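## Task

In the gray crate, lay the slip sheet (a thin flat sheet) flat on the crate floor and stand the heat sink (a finned metal block) on top of it with its fins pointing up. Then release everything, return each tool to the stand slot it came from, and move the arm well away from the tools. The heat sink does not fit in the smaller gripper (grip50), and a tool locked to the arm counts as part of the arm.

## Robot and tools

Robot: one arm with seven joints, ending in a tool changer. Three tools hang in a stand: grip50 (small two-finger gripper, 50 mm max opening), grip85 (larger gripper, 85 mm) and cup (suction). tool_id in the result reads grip50, grip85, cup or none. Cameras: cam_high and cam_low (504x504) and cam_wrist (616x616).

Frames. The scene frame has its origin on the table top under the arm base, +z up, and +y to the left when facing along +x. The result reports the changer face centre as end_effector_position (metres) and end_effector_quat_wxyz, plus velocities (m/s, rad/s), in the scene frame. Reported positions get less accurate at long reach. The face's own z axis points out of the arm. Tool points, in mm along the face axes: grip50 grip point (0, -25, 180); grip85 grip point (0, 0, 173) when closed, 13 mm closer when fully open; cup rim centre (0, 0, 175). Both grippers close along the face x axis.

The row. Every motion uses one row of 14 numbers, each in [-1, 1], in this order: dx, dy, dz, rx, ry, rz, tool/lock, grip50_position, grip50_force_limit, grip50_speed, grip85_position, grip85_force_limit, grip85_speed, cup_suction. The first six are an offset, not a pose: they give the target of the changer face relative to its pose in the most recent result that reported it (before any such result in the scene, or for later calls within one reply, relative to where the arm is when the action begins). They are expressed in the face's own axes; 1.0 equals 0.6 m of translation or 180 degrees of rotation, and rx, ry, rz form a single rotation vector. All-zero offsets are not a pause: they pull the arm back to the reference pose. Each control step the commanded pose is clipped to 70 mm and 16 degrees from the measured pose.

Tool numbers. tool/lock: positive locks the changer onto a plate touching its face, negative unlocks, 0 keeps the previous command; each takes about 1 s. grip50_position: +1 fully open, pads meet near -0.65, -1 closes until blocked. grip85_position: +1 open (85 mm), pads meet near -0.8, -1 closes until blocked. Force limits: -1 about 20 N up to +1 about 185 N (grip50) or 235 N (grip85). Speeds: -1 about 20 mm/s up to +1 about 150 mm/s. cup_suction above 0.01 is on, 0.01 or less is off and vents; it persists between actions. Gripper and cup numbers only work while that tool is attached and ready.

Tools (calls):
- execute_actions {"actions": [...], "pictures": bool}: list holds zero or one item. Empty list just returns state. {"rows": [[14 numbers], ...], "steps": n} runs up to 15 steps of 1/30 s, one row per step, last row repeated; each row measured from the same reference pose. {"steps": n} alone (up to 300) waits, counted from the last result including thinking time.
- move {"target": [14 numbers], "speed": m/s 0.002 to 0.5, default 0.25}: straight path of 0.5 to 10 s toward one offset target (same reference rule); rotation capped at twice speed in rad/s. It does not avoid obstacles and may overshoot speed. Result adds a move: line (done, off_target, moving, held, fault) with limits (paced = clipped, held = checks blocked steps) and distance to target.
- wait {"seconds": 0 to 10}: lets time pass, sends nothing new.
- zoom_image {"camera", "region": [x0, y0, x1, y1]} pixels, up to 504x504.
- finished_scene {"scene": 1 or 2}: ends the scene irreversibly and gives the next task.

Result lines. "pose unreachable" and HELD mean the clearance check altered or blocked commands. "Hand target" is the pose currently being driven toward. Gripper object_status: 0 moving, 1 blocked while opening, 2 blocked while closing (a real grip), 3 reached target or pads met (also possible with thin items). position_measured counts: grip50 width about (250 - counts) x 0.202 mm; grip85 about 78 = 60 mm, 130 = 40 mm, 180 = 20 mm, 230 = closed. cup_suction_measured near 1 is full vacuum, near 0 means no seal; cup_part_present is 1 above 0.50. Also plate_near, locked, unlocked, in_stand, unlock_refused.

Tool changing. Align the face to the plate within about 1 mm and 1 degree, face -y pointing to the fork's open side. When plate_near is 1, lock +1 and wait for locked = 1. The tool then boots (readings n/a); a gripper closes then opens on its own, so nothing should be between its fingers. To remove: raise 10 to 30 mm (about 20), slide at least 110 mm out in face -y, then lift. Return by the reverse path; at in_stand = 1 stay still, lock -1, wait for unlocked = 1. Away from the stand the lock cannot open. Slots are 180 mm apart; fork arms sit 40 to 70 mm either side along face x, tips 45 mm toward the open side, tops 18 mm below the plate face. Changer: 63 mm wide, contact block 46 mm on -y, lock motor 58 mm on +y.

Gripping: send -1 and keep it; changing it by 0.01 or more resets status. Cup: suction on, whole rim on a flat smooth area; releases by lowering, switching off, rising 15 mm. Vacuum pulls parts up to 12 mm closer.

Avoid: knocking anything off the table; contacts at speed or targets far beyond contact; 200 N external force or joint torque at load limits (waist, shoulder 114; upper arm roll, elbow 59.5; wrist joints 36.2 N m), which freeze the arm 10 s; long loaded holding (MOTOR HOT at 65 °C, stop at 80 °C); drops and slips. Loose objects may occasionally get nudged.

Each tool is called after "Emit:" in YAML: its name, and indented under it one key for each argument.

## Session

Emit:
execute_actions:
  actions: []

Scene clock: 0.00 s of 12600.00 s.
end_effector_position=(+0.4352, +0.0240, +0.3423) locked=0 unlocked=1 plate_near=0 in_stand=0 unlock_refused=0 tool_id=none grip50_position_measured=n/a grip50_object_status=n/a grip85_position_measured=n/a grip85_object_status=n/a cup_suction_measured=n/a cup_part_present=n/a end_effector_quat_wxyz=(+0.002, +1.000, +0.026, +0.007) end_effector_velocity=(-0.000, +0.000, +0.000) end_effector_angular_velocity=(+0.000, -0.000, -0.001)
Joint positions: [ 0.209 -0.11   0.05   2.362 -0.009  0.901  0.267]
Joint velocities: [ 0.     0.    -0.    -0.     0.    -0.     0.001]
Joint torques (N m, as the joint torque sensors report them, + toward a larger angle): no reading
Motor temperatures (°C, as the motors report them): [31 28 32 31 32 34 35]
Hand target: +0.435, +0.024, +0.342; +0.002, +1.000, +0.026, +0.007

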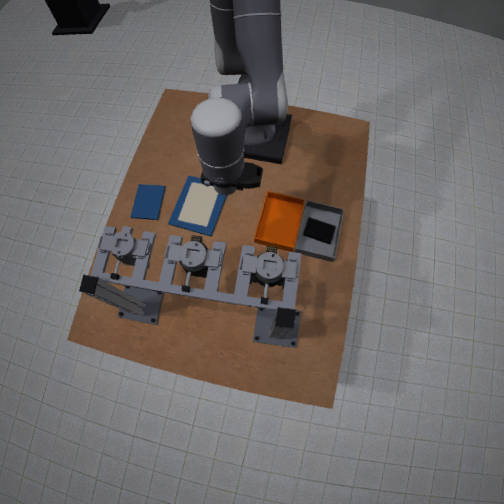

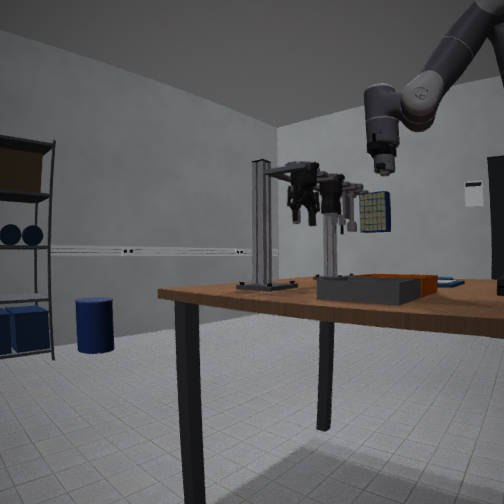

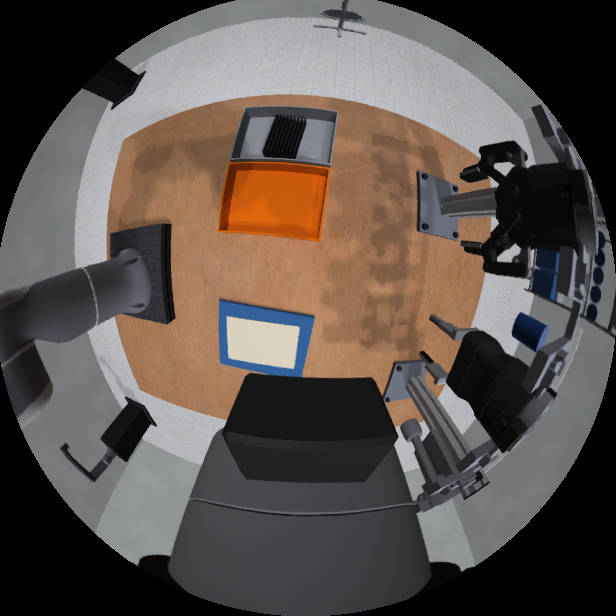

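Emit:
move:
  target: [0.25,-0.2,-0.2,0,0,-0.483,0,1,0,0,1,0,0,0]

Emit:
zoom_image:
  camera: "cam_high"
  region: [60,150,360,350]

Scene clock: 4.83 s of 12600.00 s.
end_effector_position=(+0.5770, +0.1518, +0.4639) locked=0 unlocked=1 plate_near=0 in_stand=0 unlock_refused=0 tool_id=none grip50_position_measured=n/a grip50_object_status=n/a grip85_position_measured=n/a grip85_object_status=n/a cup_suction_measured=n/a cup_part_present=n/a end_effector_quat_wxyz=(+0.006, +0.708, +0.706, +0.004) end_effector_velocity=(+0.000, -0.000, +0.000) end_effector_angular_velocity=(-0.000, -0.000, +0.000)
Joint positions: [ 0.238 -0.299  0.171  1.736 -0.056  0.46  -1.09 ]
Joint velocities: [-0.     0.    -0.    -0.    -0.    -0.    -0.001]
Joint torques (N m, as the joint torque sensors report them, + toward a larger angle): [ -0.04  44.17   2.36 -29.87  -3.59   4.24   0.21]
Motor temperatures (°C, as the motors report them): [31 28 32 31 32 34 35]
Hand target: +0.577, +0.152, +0.464; +0.006, +0.708, +0.706, +0.004
Off the commanded pose: 0.000 m, 0 deg.
move: done

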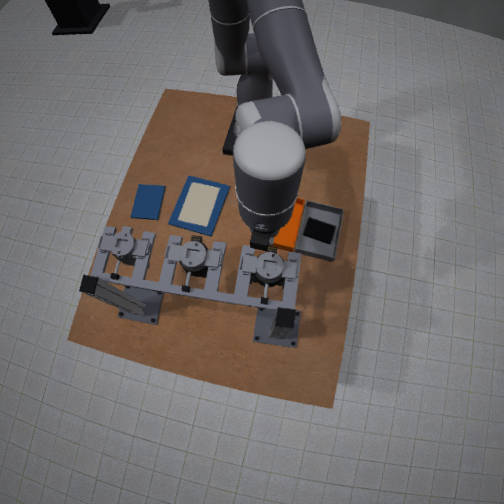

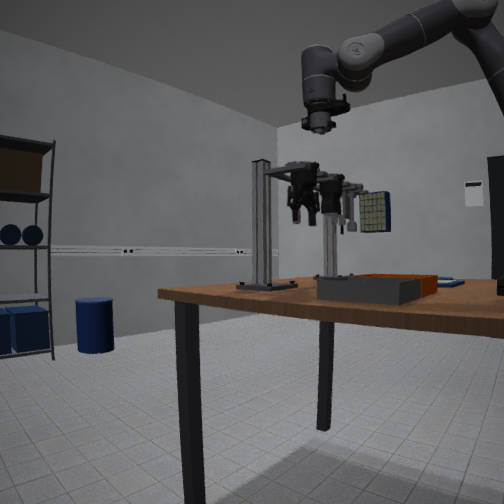

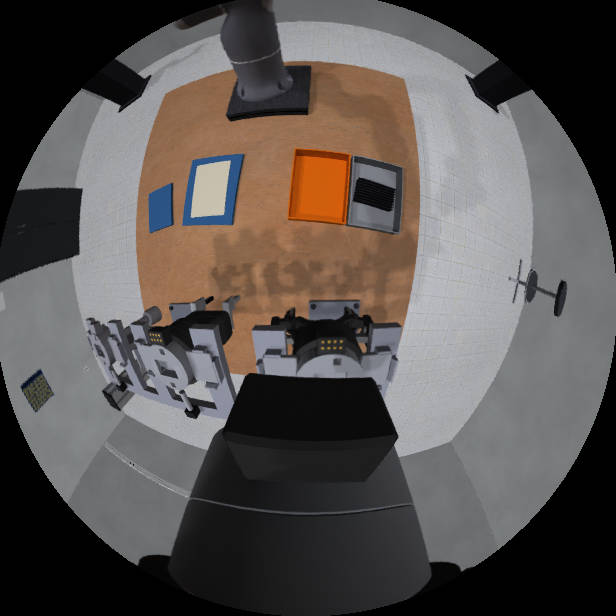

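Region (60, 150, 360, 350) of cam_high's 504x504 image, scaled by 1.680, with more detail than that image has.

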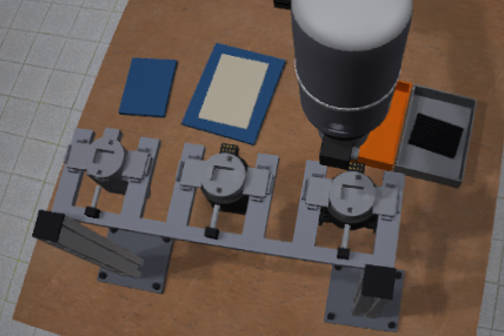

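Emit:
move:
  target: [0.036,0.04,0.1,0.0045,0.0009,0,0,1,0,0,1,0,0,0]

Emit:
zoom_image:
  camera: "cam_low"
  region: [240,110,380,210]

Emit:
zoom_image:
  camera: "cam_wrist"
  region: [158,250,458,450]

Scene clock: 7.33 s of 12600.00 s.
end_effector_position=(+0.6018, +0.1733, +0.4040) locked=0 unlocked=1 plate_near=0 in_stand=0 unlock_refused=0 tool_id=none grip50_position_measured=n/a grip50_object_status=n/a grip85_position_measured=n/a grip85_object_status=n/a cup_suction_measured=n/a cup_part_present=n/a end_effector_quat_wxyz=(-0.000, +0.708, +0.706, -0.000) end_effector_velocity=(+0.000, +0.000, +0.001) end_effector_angular_velocity=(-0.000, -0.001, +0.001)
Joint positions: [ 0.263 -0.434  0.163  1.712 -0.069  0.558 -1.068]
Joint velocities: [ 0.     0.001  0.    -0.    -0.    -0.    -0.   ]
Joint torques (N m, as the joint torque sensors report them, + toward a larger angle): [ -1.23  48.66   1.76 -28.34  -4.09   4.07   0.1 ]
Motor temperatures (°C, as the motors report them): [31 28 32 31 32 34 35]
Hand target: +0.602, +0.173, +0.404; -0.000, +0.708, +0.706, -0.000
Off the commanded pose: 0.000 m, 0 deg.
move: done

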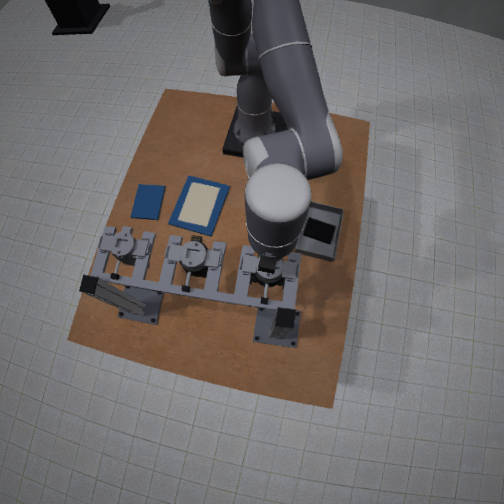

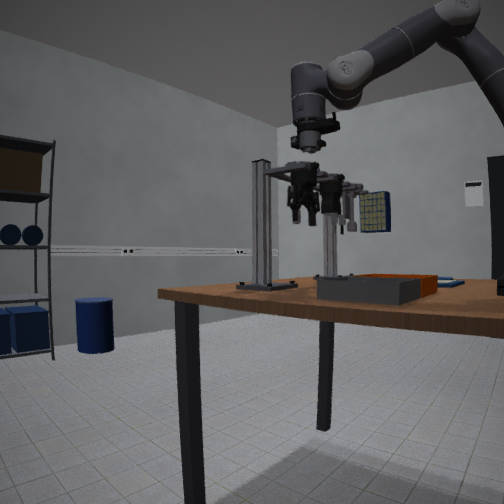

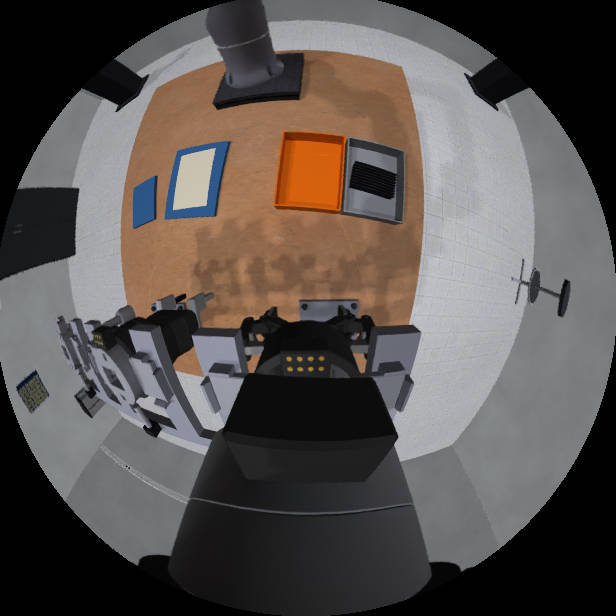

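Region (240, 110, 380, 210) of cam_low's 504x504 image, scaled by 3.600, with more detail than that image has; it fills the top 360 rows of this view, and the rest is white.

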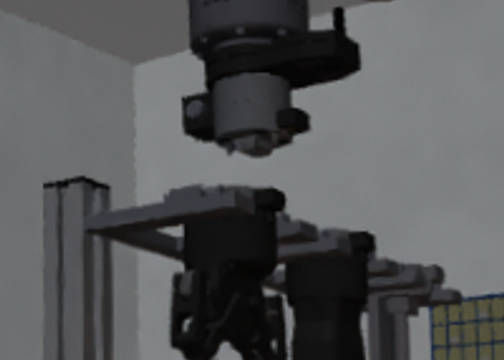

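Region (158, 250, 458, 450) of cam_wrist's 616x616 image, scaled by 1.680, with more detail than that image has.

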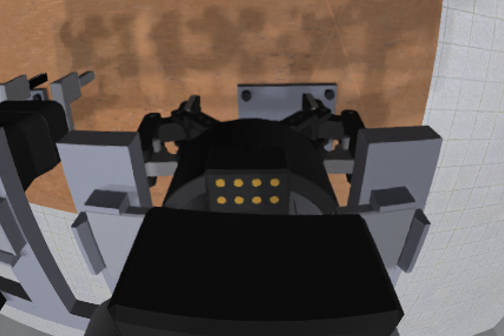

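Emit:
move:
  target: [-0.004,0.032,0.04,0,0,-0.011,0,1,0,0,1,0,0,0]
  speed: 0.08

Emit:
zoom_image:
  camera: "cam_low"
  region: [260,125,350,190]

Emit:
zoom_image:
  camera: "cam_wrist"
  region: [128,250,488,450]

Scene clock: 9.67 s of 12600.00 s.
end_effector_position=(+0.6210, +0.1708, +0.3797) locked=0 unlocked=1 plate_near=0 in_stand=0 unlock_refused=0 tool_id=none grip50_position_measured=n/a grip50_object_status=n/a grip85_position_measured=n/a grip85_object_status=n/a cup_suction_measured=n/a cup_part_present=n/a end_effector_quat_wxyz=(-0.001, +0.696, +0.719, -0.000) end_effector_velocity=(+0.000, +0.000, +0.000) end_effector_angular_velocity=(-0.000, -0.001, +0.001)
Joint positions: [ 0.256 -0.503  0.155  1.678 -0.078  0.591 -1.114]
Joint velocities: [ 0.  0. -0. -0. -0.  0. -0.]
Joint torques (N m, as the joint torque sensors report them, + toward a larger angle): [ -0.33  51.84   2.65 -28.4   -3.94   4.5    0.53]
Motor temperatures (°C, as the motors report them): [31 29 32 31 32 34 35]
Hand target: +0.621, +0.171, +0.380; -0.000, +0.696, +0.718, -0.000
Off the commanded pose: 0.000 m, 0 deg.
move: done

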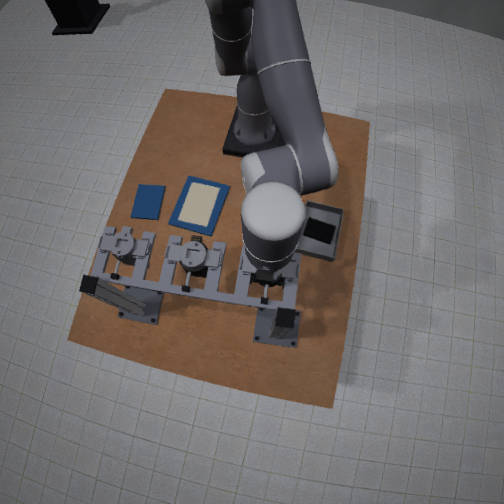

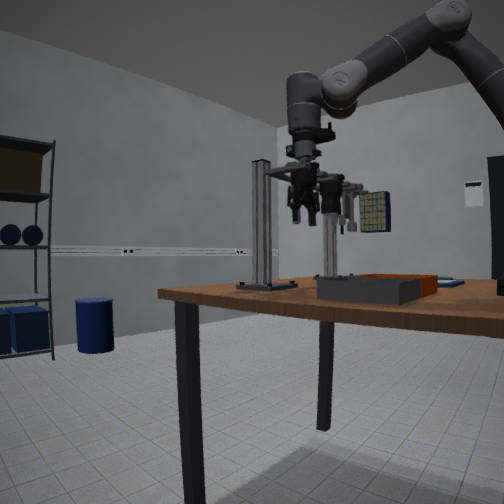

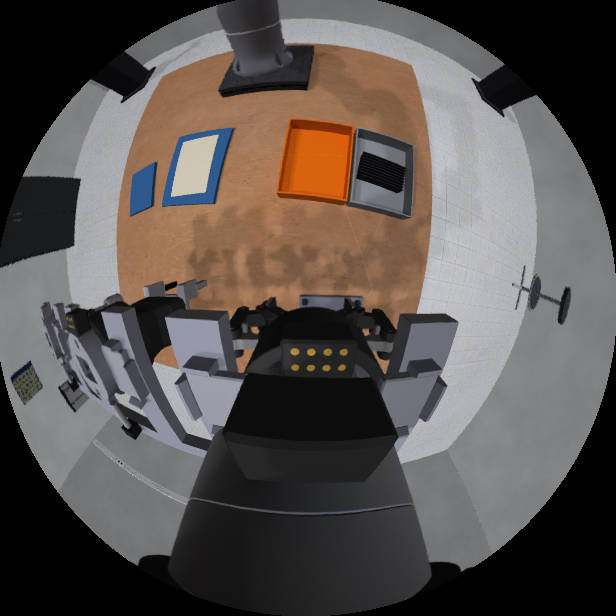

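Region (260, 125, 350, 190) of cam_low's 504x504 image, scaled by 5.600, with more detail than that image has.

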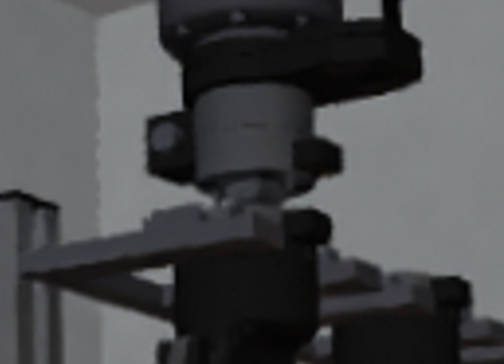

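Region (128, 250, 488, 450) of cam_wrist's 616x616 image, scaled by 1.400, with more detail than that image has.

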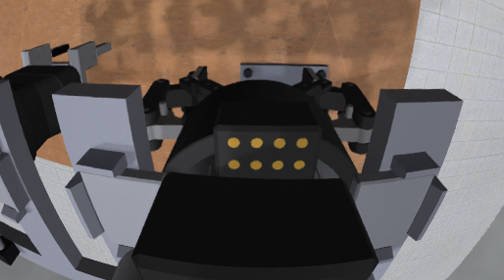

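Emit:
move:
  target: [0.004,0.005,0.015,0,0,0,0,1,0,0,1,0,0,0]
  speed: 0.02

Emit:
zoom_image:
  camera: "cam_low"
  region: [270,135,340,185]

Scene clock: 11.43 s of 12600.00 s.
end_effector_position=(+0.6242, +0.1735, +0.3714) locked=0 unlocked=1 plate_near=0 in_stand=0 unlock_refused=0 tool_id=none grip50_position_measured=n/a grip50_object_status=n/a grip85_position_measured=n/a grip85_object_status=n/a cup_suction_measured=n/a cup_part_present=n/a end_effector_quat_wxyz=(-0.000, +0.695, +0.719, +0.001) end_effector_velocity=(+0.000, -0.000, +0.000) end_effector_angular_velocity=(-0.001, -0.000, -0.000)
Joint positions: [ 0.259 -0.521  0.154  1.674 -0.081  0.608 -1.111]
Joint velocities: [-0.     0.    -0.     0.    -0.001 -0.     0.   ]
Joint torques (N m, as the joint torque sensors report them, + toward a larger angle): [ -0.62  46.45   2.46 -25.42  -3.55   3.34   0.43]
Motor temperatures (°C, as the motors report them): [31 29 32 31 32 34 35]
Hand target: +0.624, +0.173, +0.371; -0.001, +0.696, +0.718, -0.000
Off the commanded pose: 0.001 m, 0 deg.
move: done

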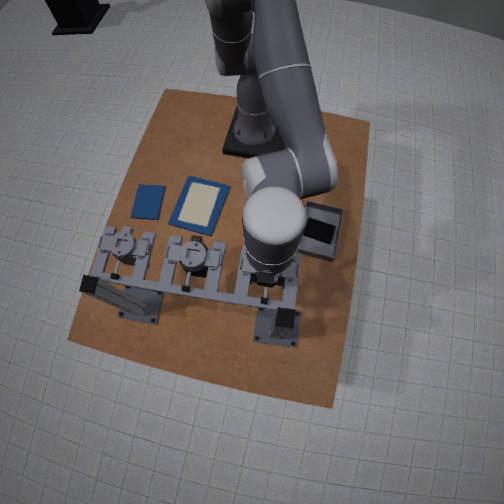

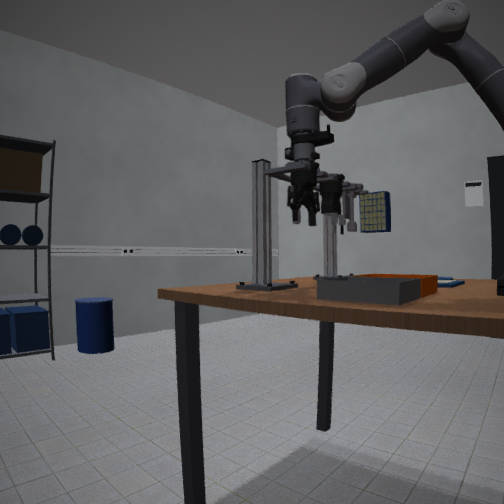

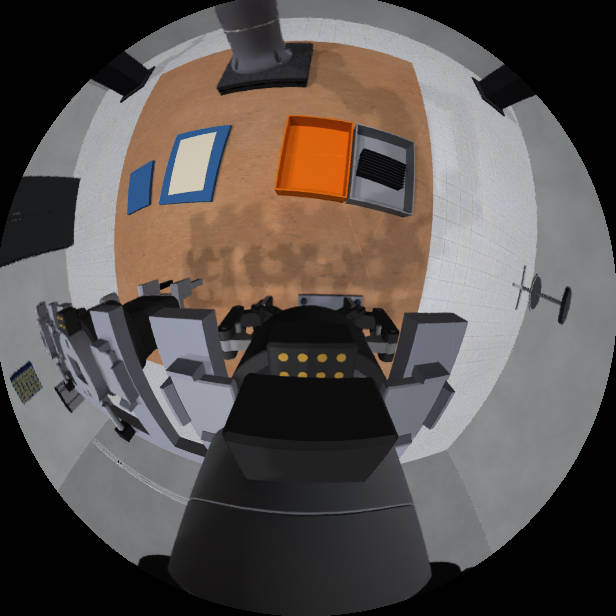

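Region (270, 135, 340, 185) of cam_low's 504x504 image, scaled by 7.200, with more detail than that image has; it fills the top 360 rows of this view, and the rest is white.

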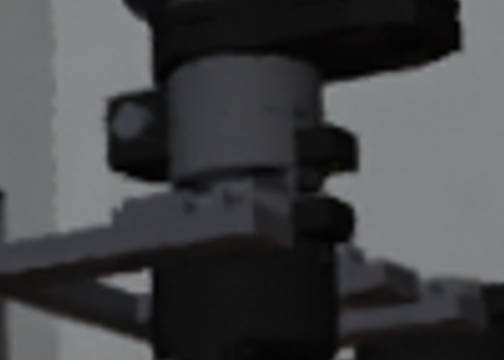

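Contact; shifting slightly in +x.

Emit:
move:
  target: [0,0.003,-0.002,0,0,0,0,1,0,0,1,0,0,0]
  speed: 0.01

Emit:
move:
  target: [0,0,0.007,0,0,0,0,1,0,0,1,0,0,0]
  speed: 0.01

Scene clock: 12.93 s of 12600.00 s.
end_effector_position=(+0.6259, +0.1737, +0.3727) locked=0 unlocked=1 plate_near=0 in_stand=0 unlock_refused=0 tool_id=none grip50_position_measured=n/a grip50_object_status=n/a grip85_position_measured=n/a grip85_object_status=n/a cup_suction_measured=n/a cup_part_present=n/a end_effector_quat_wxyz=(-0.000, +0.695, +0.719, +0.001) end_effector_velocity=(-0.000, -0.000, -0.000) end_effector_angular_velocity=(+0.000, +0.000, -0.001)
Joint positions: [ 0.259 -0.523  0.154  1.667 -0.081  0.603 -1.112]
Joint velocities: [-0.    -0.    -0.     0.     0.    -0.     0.001]
Joint torques (N m, as the joint torque sensors report them, + toward a larger angle): [ -2.03  49.28   2.37 -28.06  -3.88   4.02  -0.29]
Motor temperatures (°C, as the motors report them): [31 29 32 31 32 34 35]
Hand target: +0.626, +0.174, +0.373; -0.000, +0.695, +0.719, +0.001
Off the commanded pose: 0.000 m, 0 deg.
move: done

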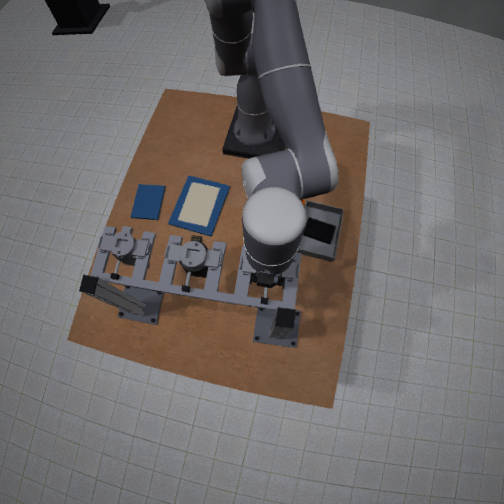

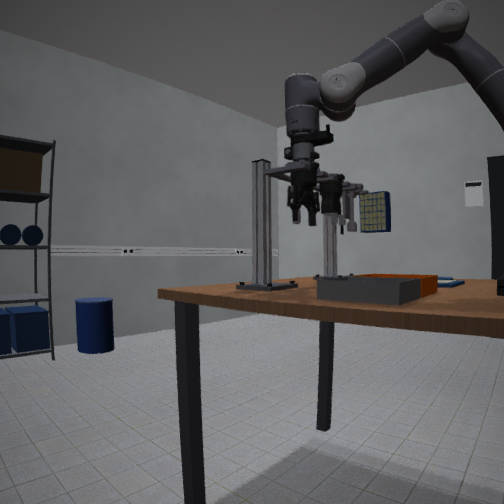

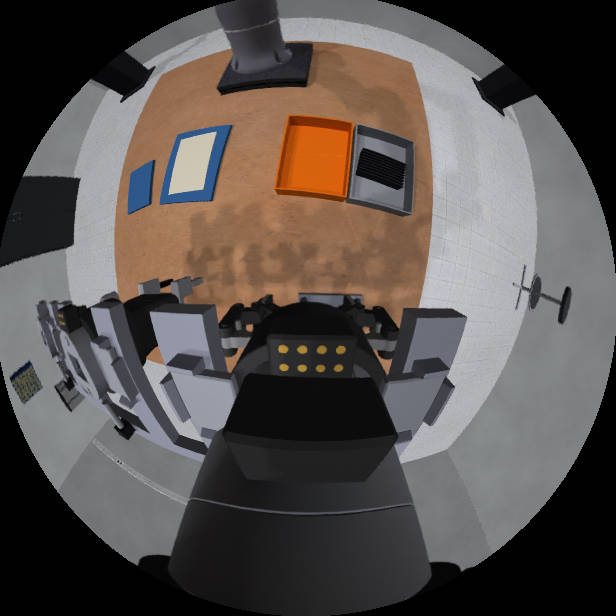

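Scene clock: 13.63 s of 12600.00 s.
end_effector_position=(+0.6269, +0.1742, +0.3711) locked=0 unlocked=1 plate_near=0 in_stand=0 unlock_refused=0 tool_id=none grip50_position_measured=n/a grip50_object_status=n/a grip85_position_measured=n/a grip85_object_status=n/a cup_suction_measured=n/a cup_part_present=n/a end_effector_quat_wxyz=(+0.001, +0.695, +0.719, +0.003) end_effector_velocity=(+0.000, -0.000, +0.000) end_effector_angular_velocity=(-0.000, -0.000, +0.001)
Joint positions: [ 0.259 -0.526  0.154  1.669 -0.083  0.613 -1.111]
Joint velocities: [-0.     0.    -0.    -0.    -0.    -0.    -0.001]
Joint torques (N m, as the joint torque sensors report them, + toward a larger angle): [ -1.61  37.     4.04 -18.98  -2.37   2.61   0.47]
Motor temperatures (°C, as the motors report them): [31 29 32 31 32 34 35]
Hand target: +0.626, +0.174, +0.369; -0.000, +0.695, +0.719, +0.001
Off the commanded pose: 0.003 m, 0 deg.
move: done

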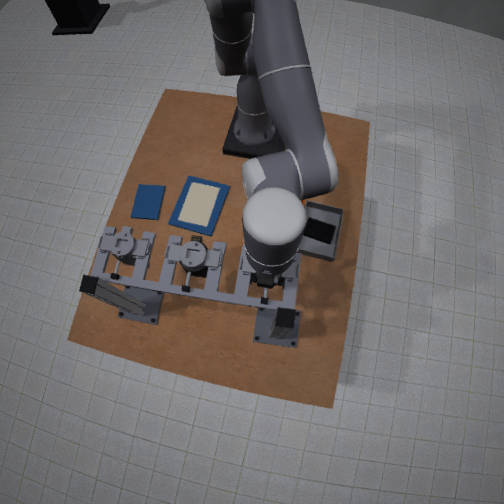

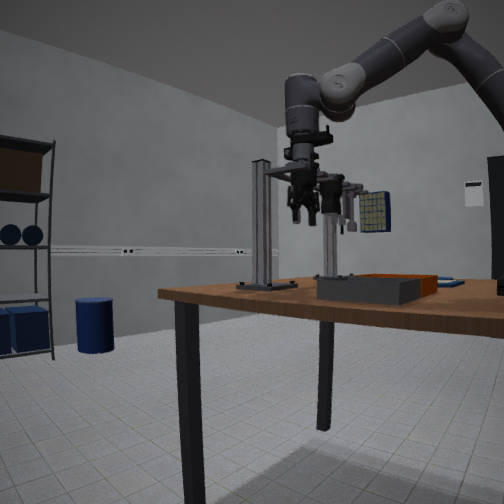

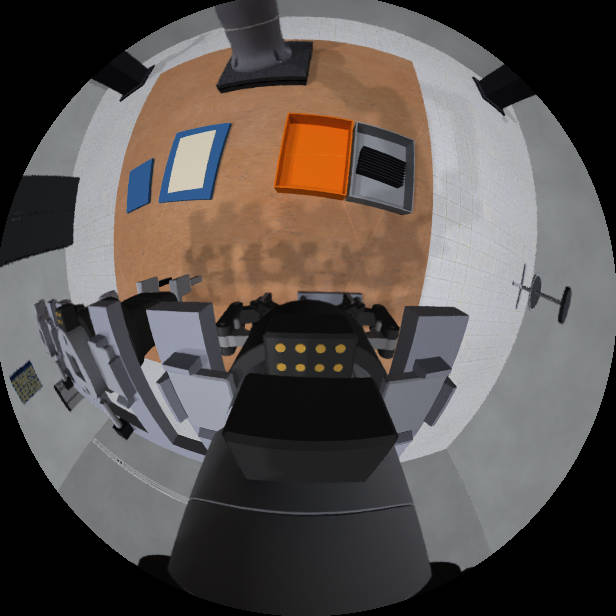

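Emit:
move:
  target: [-0.001,-0.007,-0.004,0.0018,-0.0009,0,0,1,0,0,1,0,0,0]
  speed: 0.01

Emit:
move:
  target: [0,0,0.008,0,0,0,0,1,0,0,1,0,0,0]
  speed: 0.01

Emit:
zoom_image:
  camera: "cam_wrist"
  region: [128,280,488,450]

Scene clock: 16.50 s of 12600.00 s.
end_effector_position=(+0.6229, +0.1733, +0.3735) locked=0 unlocked=1 plate_near=0 in_stand=0 unlock_refused=0 tool_id=none grip50_position_measured=n/a grip50_object_status=n/a grip85_position_measured=n/a grip85_object_status=n/a cup_suction_measured=n/a cup_part_present=n/a end_effector_quat_wxyz=(+0.000, +0.695, +0.719, +0.000) end_effector_velocity=(+0.000, -0.000, +0.000) end_effector_angular_velocity=(+0.000, -0.000, -0.000)
Joint positions: [ 0.259 -0.516  0.155  1.677 -0.083  0.604 -1.11 ]
Joint velocities: [-0. -0. -0. -0. -0. -0. -0.]
Joint torques (N m, as the joint torque sensors report them, + toward a larger angle): [ -0.09  51.38   3.71 -27.84  -3.02   4.15   0.33]
Motor temperatures (°C, as the motors report them): [31 29 32 31 32 34 35]
Hand target: +0.623, +0.173, +0.373; +0.000, +0.695, +0.719, +0.000
Off the commanded pose: 0.000 m, 0 deg.
move: done

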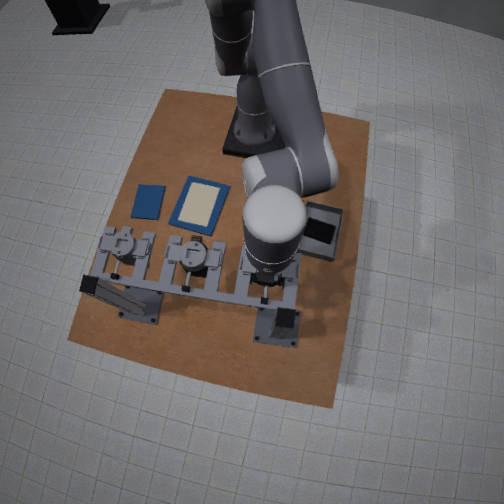

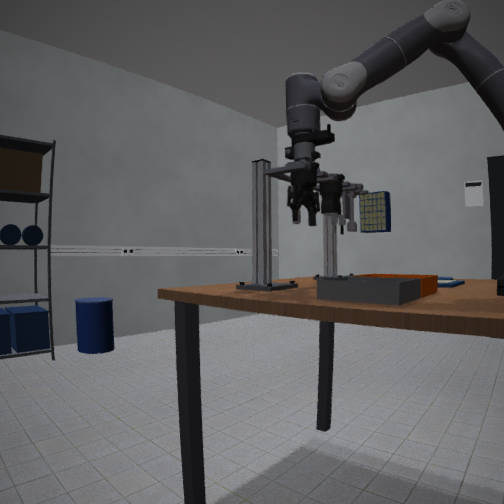

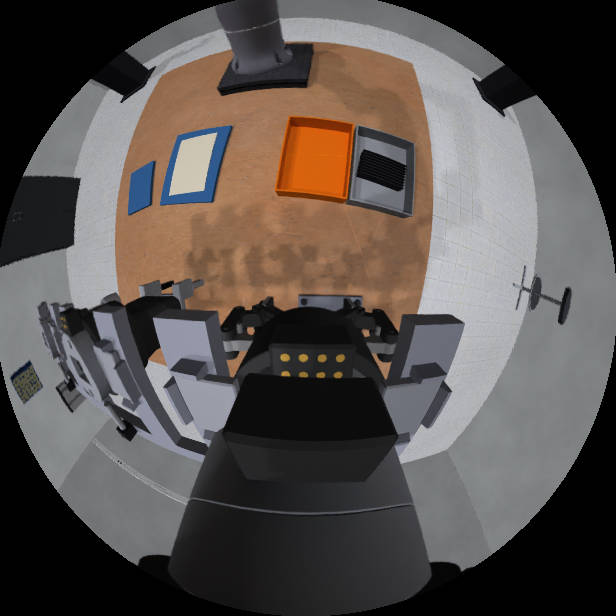

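Scene clock: 17.20 s of 12600.00 s.
end_effector_position=(+0.6238, +0.1736, +0.3711) locked=0 unlocked=1 plate_near=0 in_stand=0 unlock_refused=0 tool_id=none grip50_position_measured=n/a grip50_object_status=n/a grip85_position_measured=n/a grip85_object_status=n/a cup_suction_measured=n/a cup_part_present=n/a end_effector_quat_wxyz=(+0.002, +0.695, +0.719, +0.002) end_effector_velocity=(-0.000, +0.000, -0.000) end_effector_angular_velocity=(+0.000, +0.000, +0.001)
Joint positions: [ 0.259 -0.52   0.155  1.68  -0.085  0.616 -1.11 ]
Joint velocities: [ 0.     0.     0.     0.     0.     0.    -0.001]
Joint torques (N m, as the joint torque sensors report them, + toward a larger angle): [ -1.13  36.21   4.01 -19.22  -2.14   2.87   0.4 ]
Motor temperatures (°C, as the motors report them): [31 29 32 31 32 34 35]
Hand target: +0.623, +0.173, +0.369; +0.000, +0.695, +0.719, +0.000
Off the commanded pose: 0.003 m, 0 deg.
move: done

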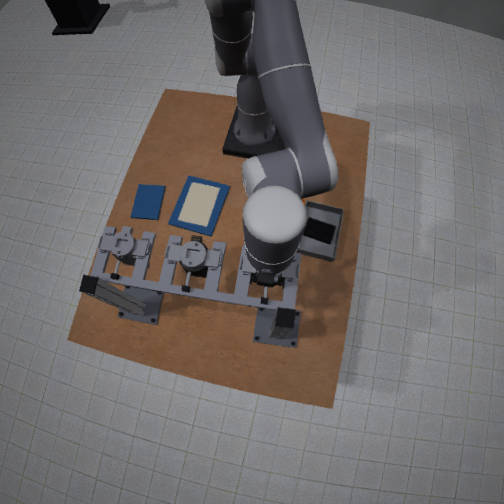

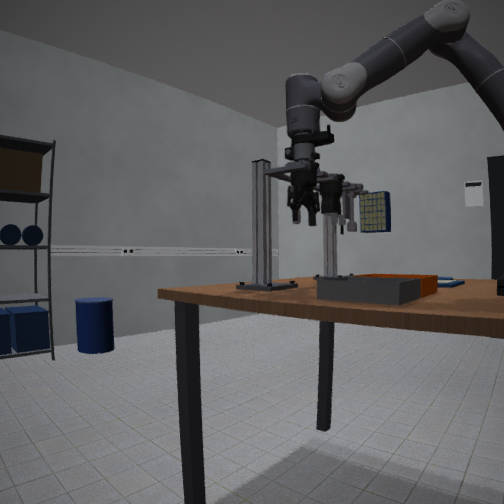

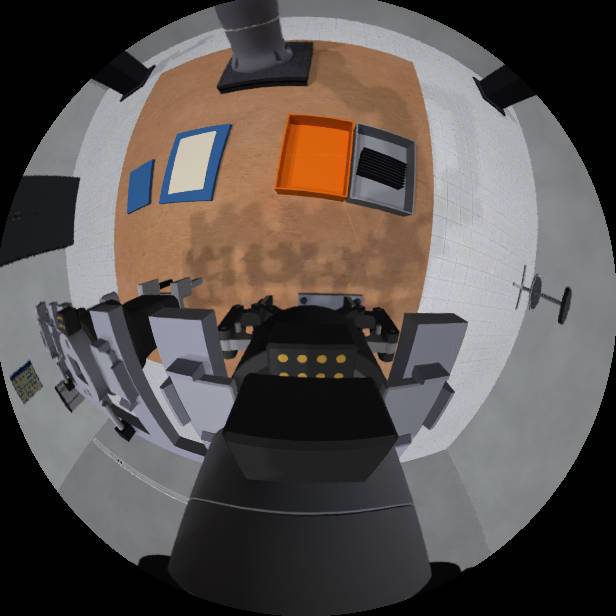

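Region (128, 280, 488, 450) of cam_wrist's 616x616 image, scaled by 1.400, with more detail than that image has; it fills the top 238 rows of this view, and the rest is white.

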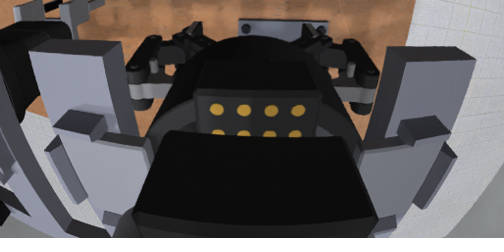

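Emit:
move:
  target: [0,0.008,-0.003,0.0018,0,0,0,1,0,0,1,0,0,0]
  speed: 0.01

Emit:
move:
  target: [0,0,0.007,0,0,0,0,1,0,0,1,0,0,0]
  speed: 0.01

Emit:
zoom_image:
  camera: "cam_low"
  region: [270,135,340,185]

Scene clock: 19.47 s of 12600.00 s.
end_effector_position=(+0.6287, +0.1738, +0.3731) locked=0 unlocked=1 plate_near=0 in_stand=0 unlock_refused=0 tool_id=none grip50_position_measured=n/a grip50_object_status=n/a grip85_position_measured=n/a grip85_object_status=n/a cup_suction_measured=n/a cup_part_present=n/a end_effector_quat_wxyz=(+0.000, +0.695, +0.719, +0.000) end_effector_velocity=(+0.000, -0.000, +0.000) end_effector_angular_velocity=(-0.000, -0.000, +0.000)
Joint positions: [ 0.257 -0.529  0.155  1.657 -0.083  0.598 -1.114]
Joint velocities: [-0.    -0.    -0.    -0.    -0.001  0.    -0.   ]
Joint torques (N m, as the joint torque sensors report them, + toward a larger angle): [ -1.34  50.19   3.41 -27.47  -3.17   4.23  -0.48]
Motor temperatures (°C, as the motors report them): [31 29 32 31 32 34 35]
Hand target: +0.629, +0.174, +0.373; -0.000, +0.695, +0.719, +0.000
Off the commanded pose: 0.000 m, 0 deg.
move: done

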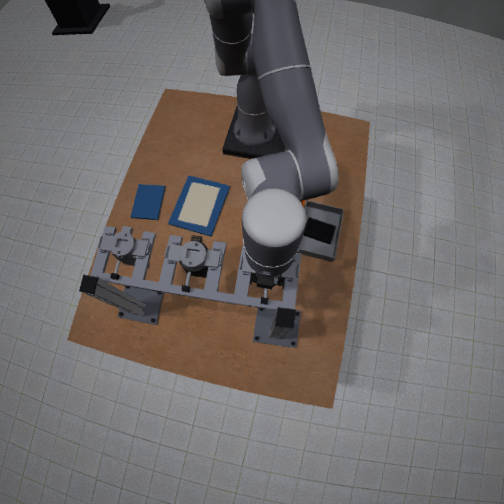

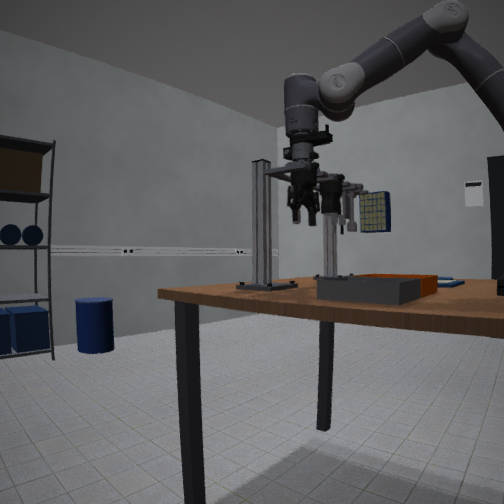

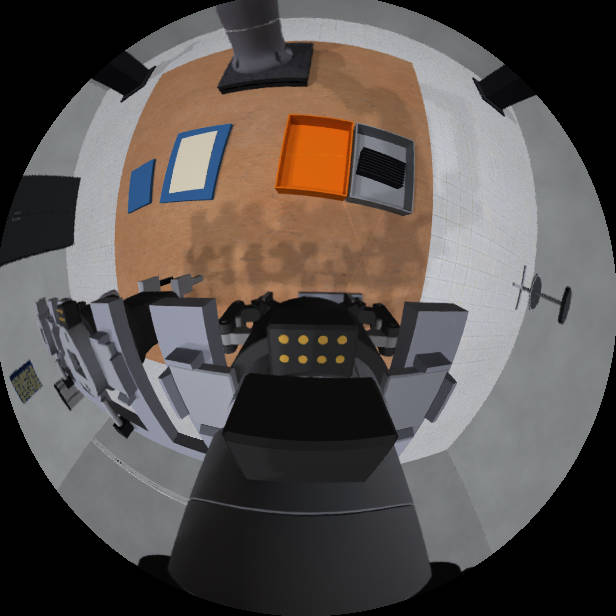

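Scene clock: 20.17 s of 12600.00 s.
end_effector_position=(+0.6295, +0.1742, +0.3712) locked=0 unlocked=1 plate_near=0 in_stand=0 unlock_refused=0 tool_id=none grip50_position_measured=n/a grip50_object_status=n/a grip85_position_measured=n/a grip85_object_status=n/a cup_suction_measured=n/a cup_part_present=n/a end_effector_quat_wxyz=(+0.001, +0.695, +0.719, +0.002) end_effector_velocity=(+0.000, +0.000, +0.000) end_effector_angular_velocity=(-0.000, -0.000, -0.000)
Joint positions: [ 0.257 -0.532  0.155  1.66  -0.085  0.608 -1.114]
Joint velocities: [ 0. -0. -0. -0. -0.  0.  0.]
Joint torques (N m, as the joint torque sensors report them, + toward a larger angle): [ -1.35  38.34   3.09 -20.33  -2.39   3.17   0.4 ]
Motor temperatures (°C, as the motors report them): [31 29 32 31 32 34 35]
Hand target: +0.629, +0.174, +0.369; +0.000, +0.695, +0.719, +0.000
Off the commanded pose: 0.002 m, 0 deg.
move: done

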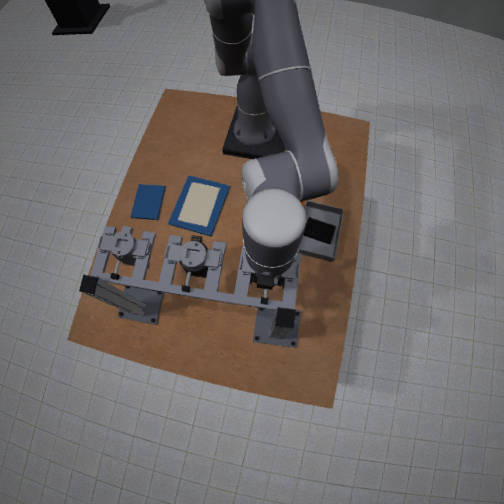

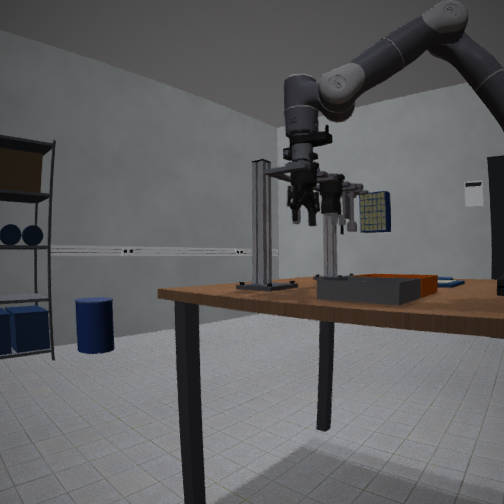

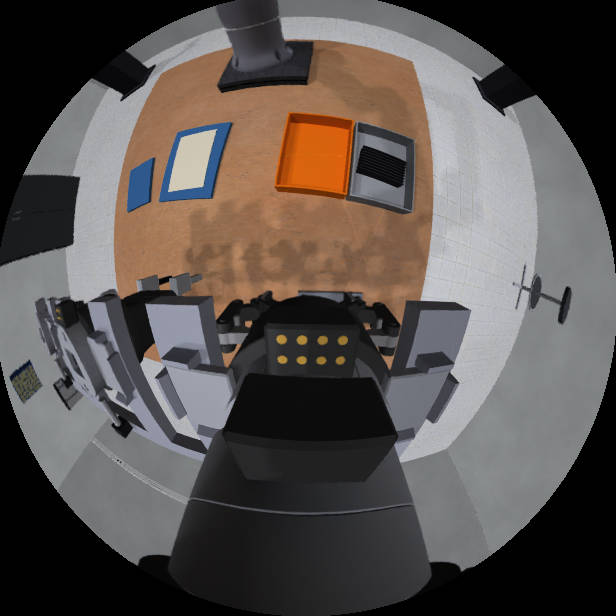

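Region (270, 135, 340, 185) of cam_low's 504x504 image, scaled by 7.200, with more detail than that image has; it fills the top 360 rows of this view, and the rest is white.

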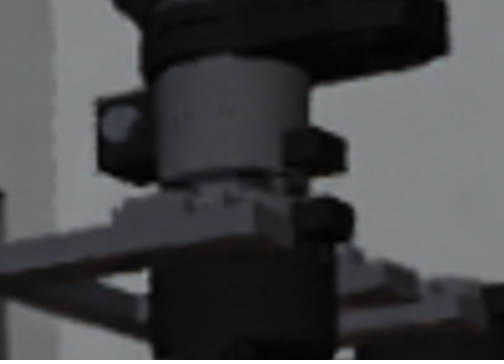

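Emit:
move:
  target: [-0.002,-0.008,-0.003,0.0014,-0.0004,0.002,0,1,0,0,1,0,0,0]
  speed: 0.01

Emit:
move:
  target: [0,0,0.007,0,0,0,0,1,0,0,1,0,0,0]
  speed: 0.01

Scene clock: 22.47 s of 12600.00 s.
end_effector_position=(+0.6248, +0.1727, +0.3729) locked=0 unlocked=1 plate_near=0 in_stand=0 unlock_refused=0 tool_id=none grip50_position_measured=n/a grip50_object_status=n/a grip85_position_measured=n/a grip85_object_status=n/a cup_suction_measured=n/a cup_part_present=n/a end_effector_quat_wxyz=(+0.000, +0.697, +0.717, +0.000) end_effector_velocity=(-0.000, +0.000, -0.000) end_effector_angular_velocity=(+0.001, +0.000, -0.002)
Joint positions: [ 0.257 -0.52   0.155  1.672 -0.083  0.604 -1.108]
Joint velocities: [-0.    -0.     0.    -0.     0.001 -0.     0.001]
Joint torques (N m, as the joint torque sensors report them, + toward a larger angle): [  0.26  51.47   4.34 -27.89  -3.09   4.2    0.34]
Motor temperatures (°C, as the motors report them): [31 29 32 31 32 34 35]
Hand target: +0.625, +0.173, +0.373; +0.000, +0.697, +0.717, +0.000
Off the commanded pose: 0.000 m, 0 deg.
move: done

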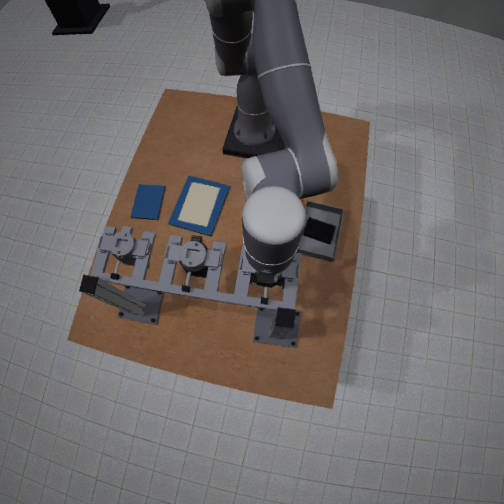

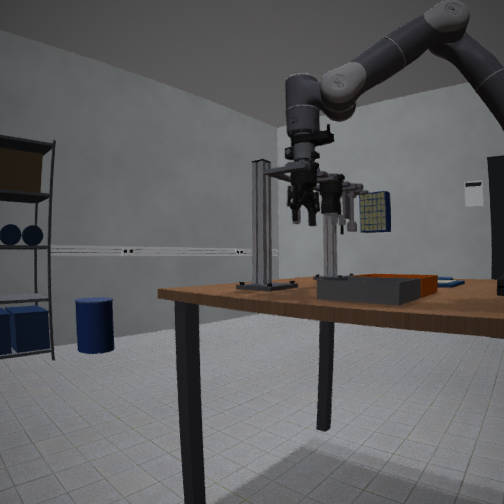

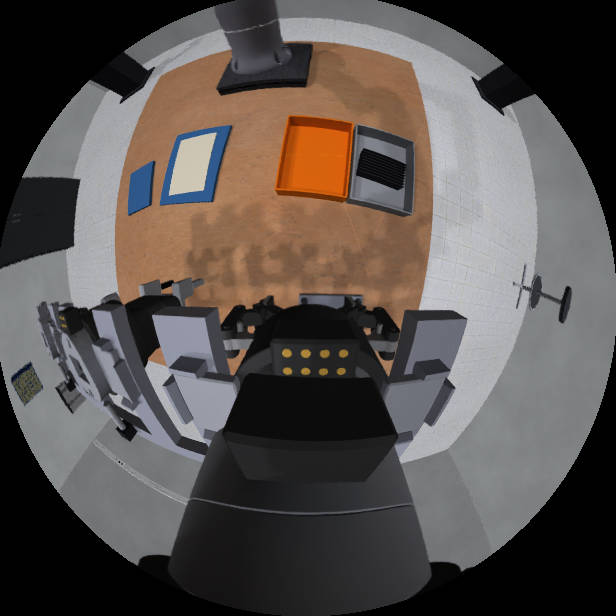

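Scene clock: 23.17 s of 12600.00 s.
end_effector_position=(+0.6258, +0.1730, +0.3711) locked=0 unlocked=1 plate_near=0 in_stand=0 unlock_refused=0 tool_id=none grip50_position_measured=n/a grip50_object_status=n/a grip85_position_measured=n/a grip85_object_status=n/a cup_suction_measured=n/a cup_part_present=n/a end_effector_quat_wxyz=(+0.002, +0.697, +0.717, +0.002) end_effector_velocity=(-0.000, +0.000, -0.000) end_effector_angular_velocity=(+0.000, +0.000, +0.001)
Joint positions: [ 0.257 -0.523  0.155  1.674 -0.085  0.614 -1.107]
Joint velocities: [ 0. -0. -0.  0.  0. -0. -0.]
Joint torques (N m, as the joint torque sensors report them, + toward a larger angle): [ -0.97  37.44   3.15 -19.06  -2.22   2.83   0.35]
Motor temperatures (°C, as the motors report them): [31 29 32 31 32 34 35]
Hand target: +0.625, +0.173, +0.369; +0.000, +0.697, +0.717, +0.000
Off the commanded pose: 0.003 m, 0 deg.
move: done

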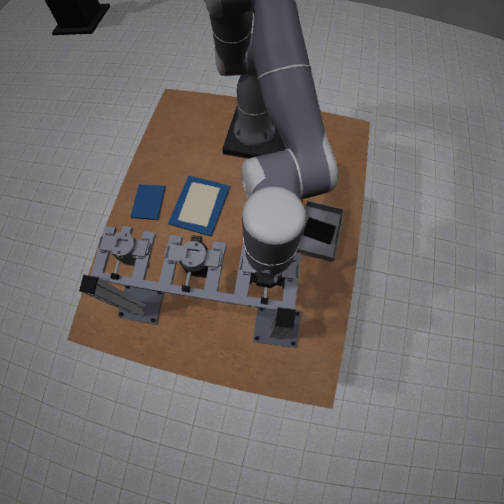

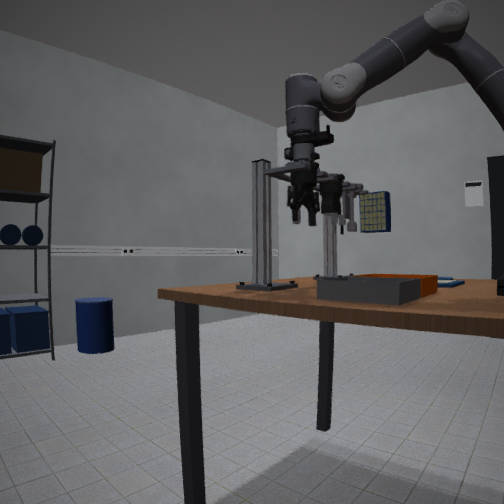

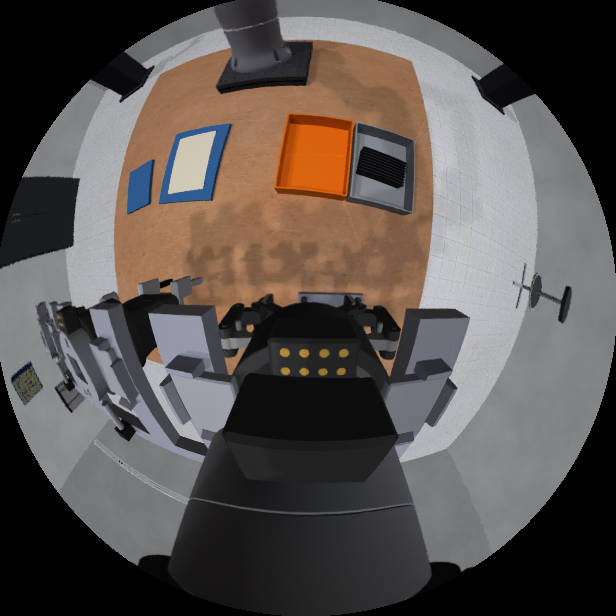

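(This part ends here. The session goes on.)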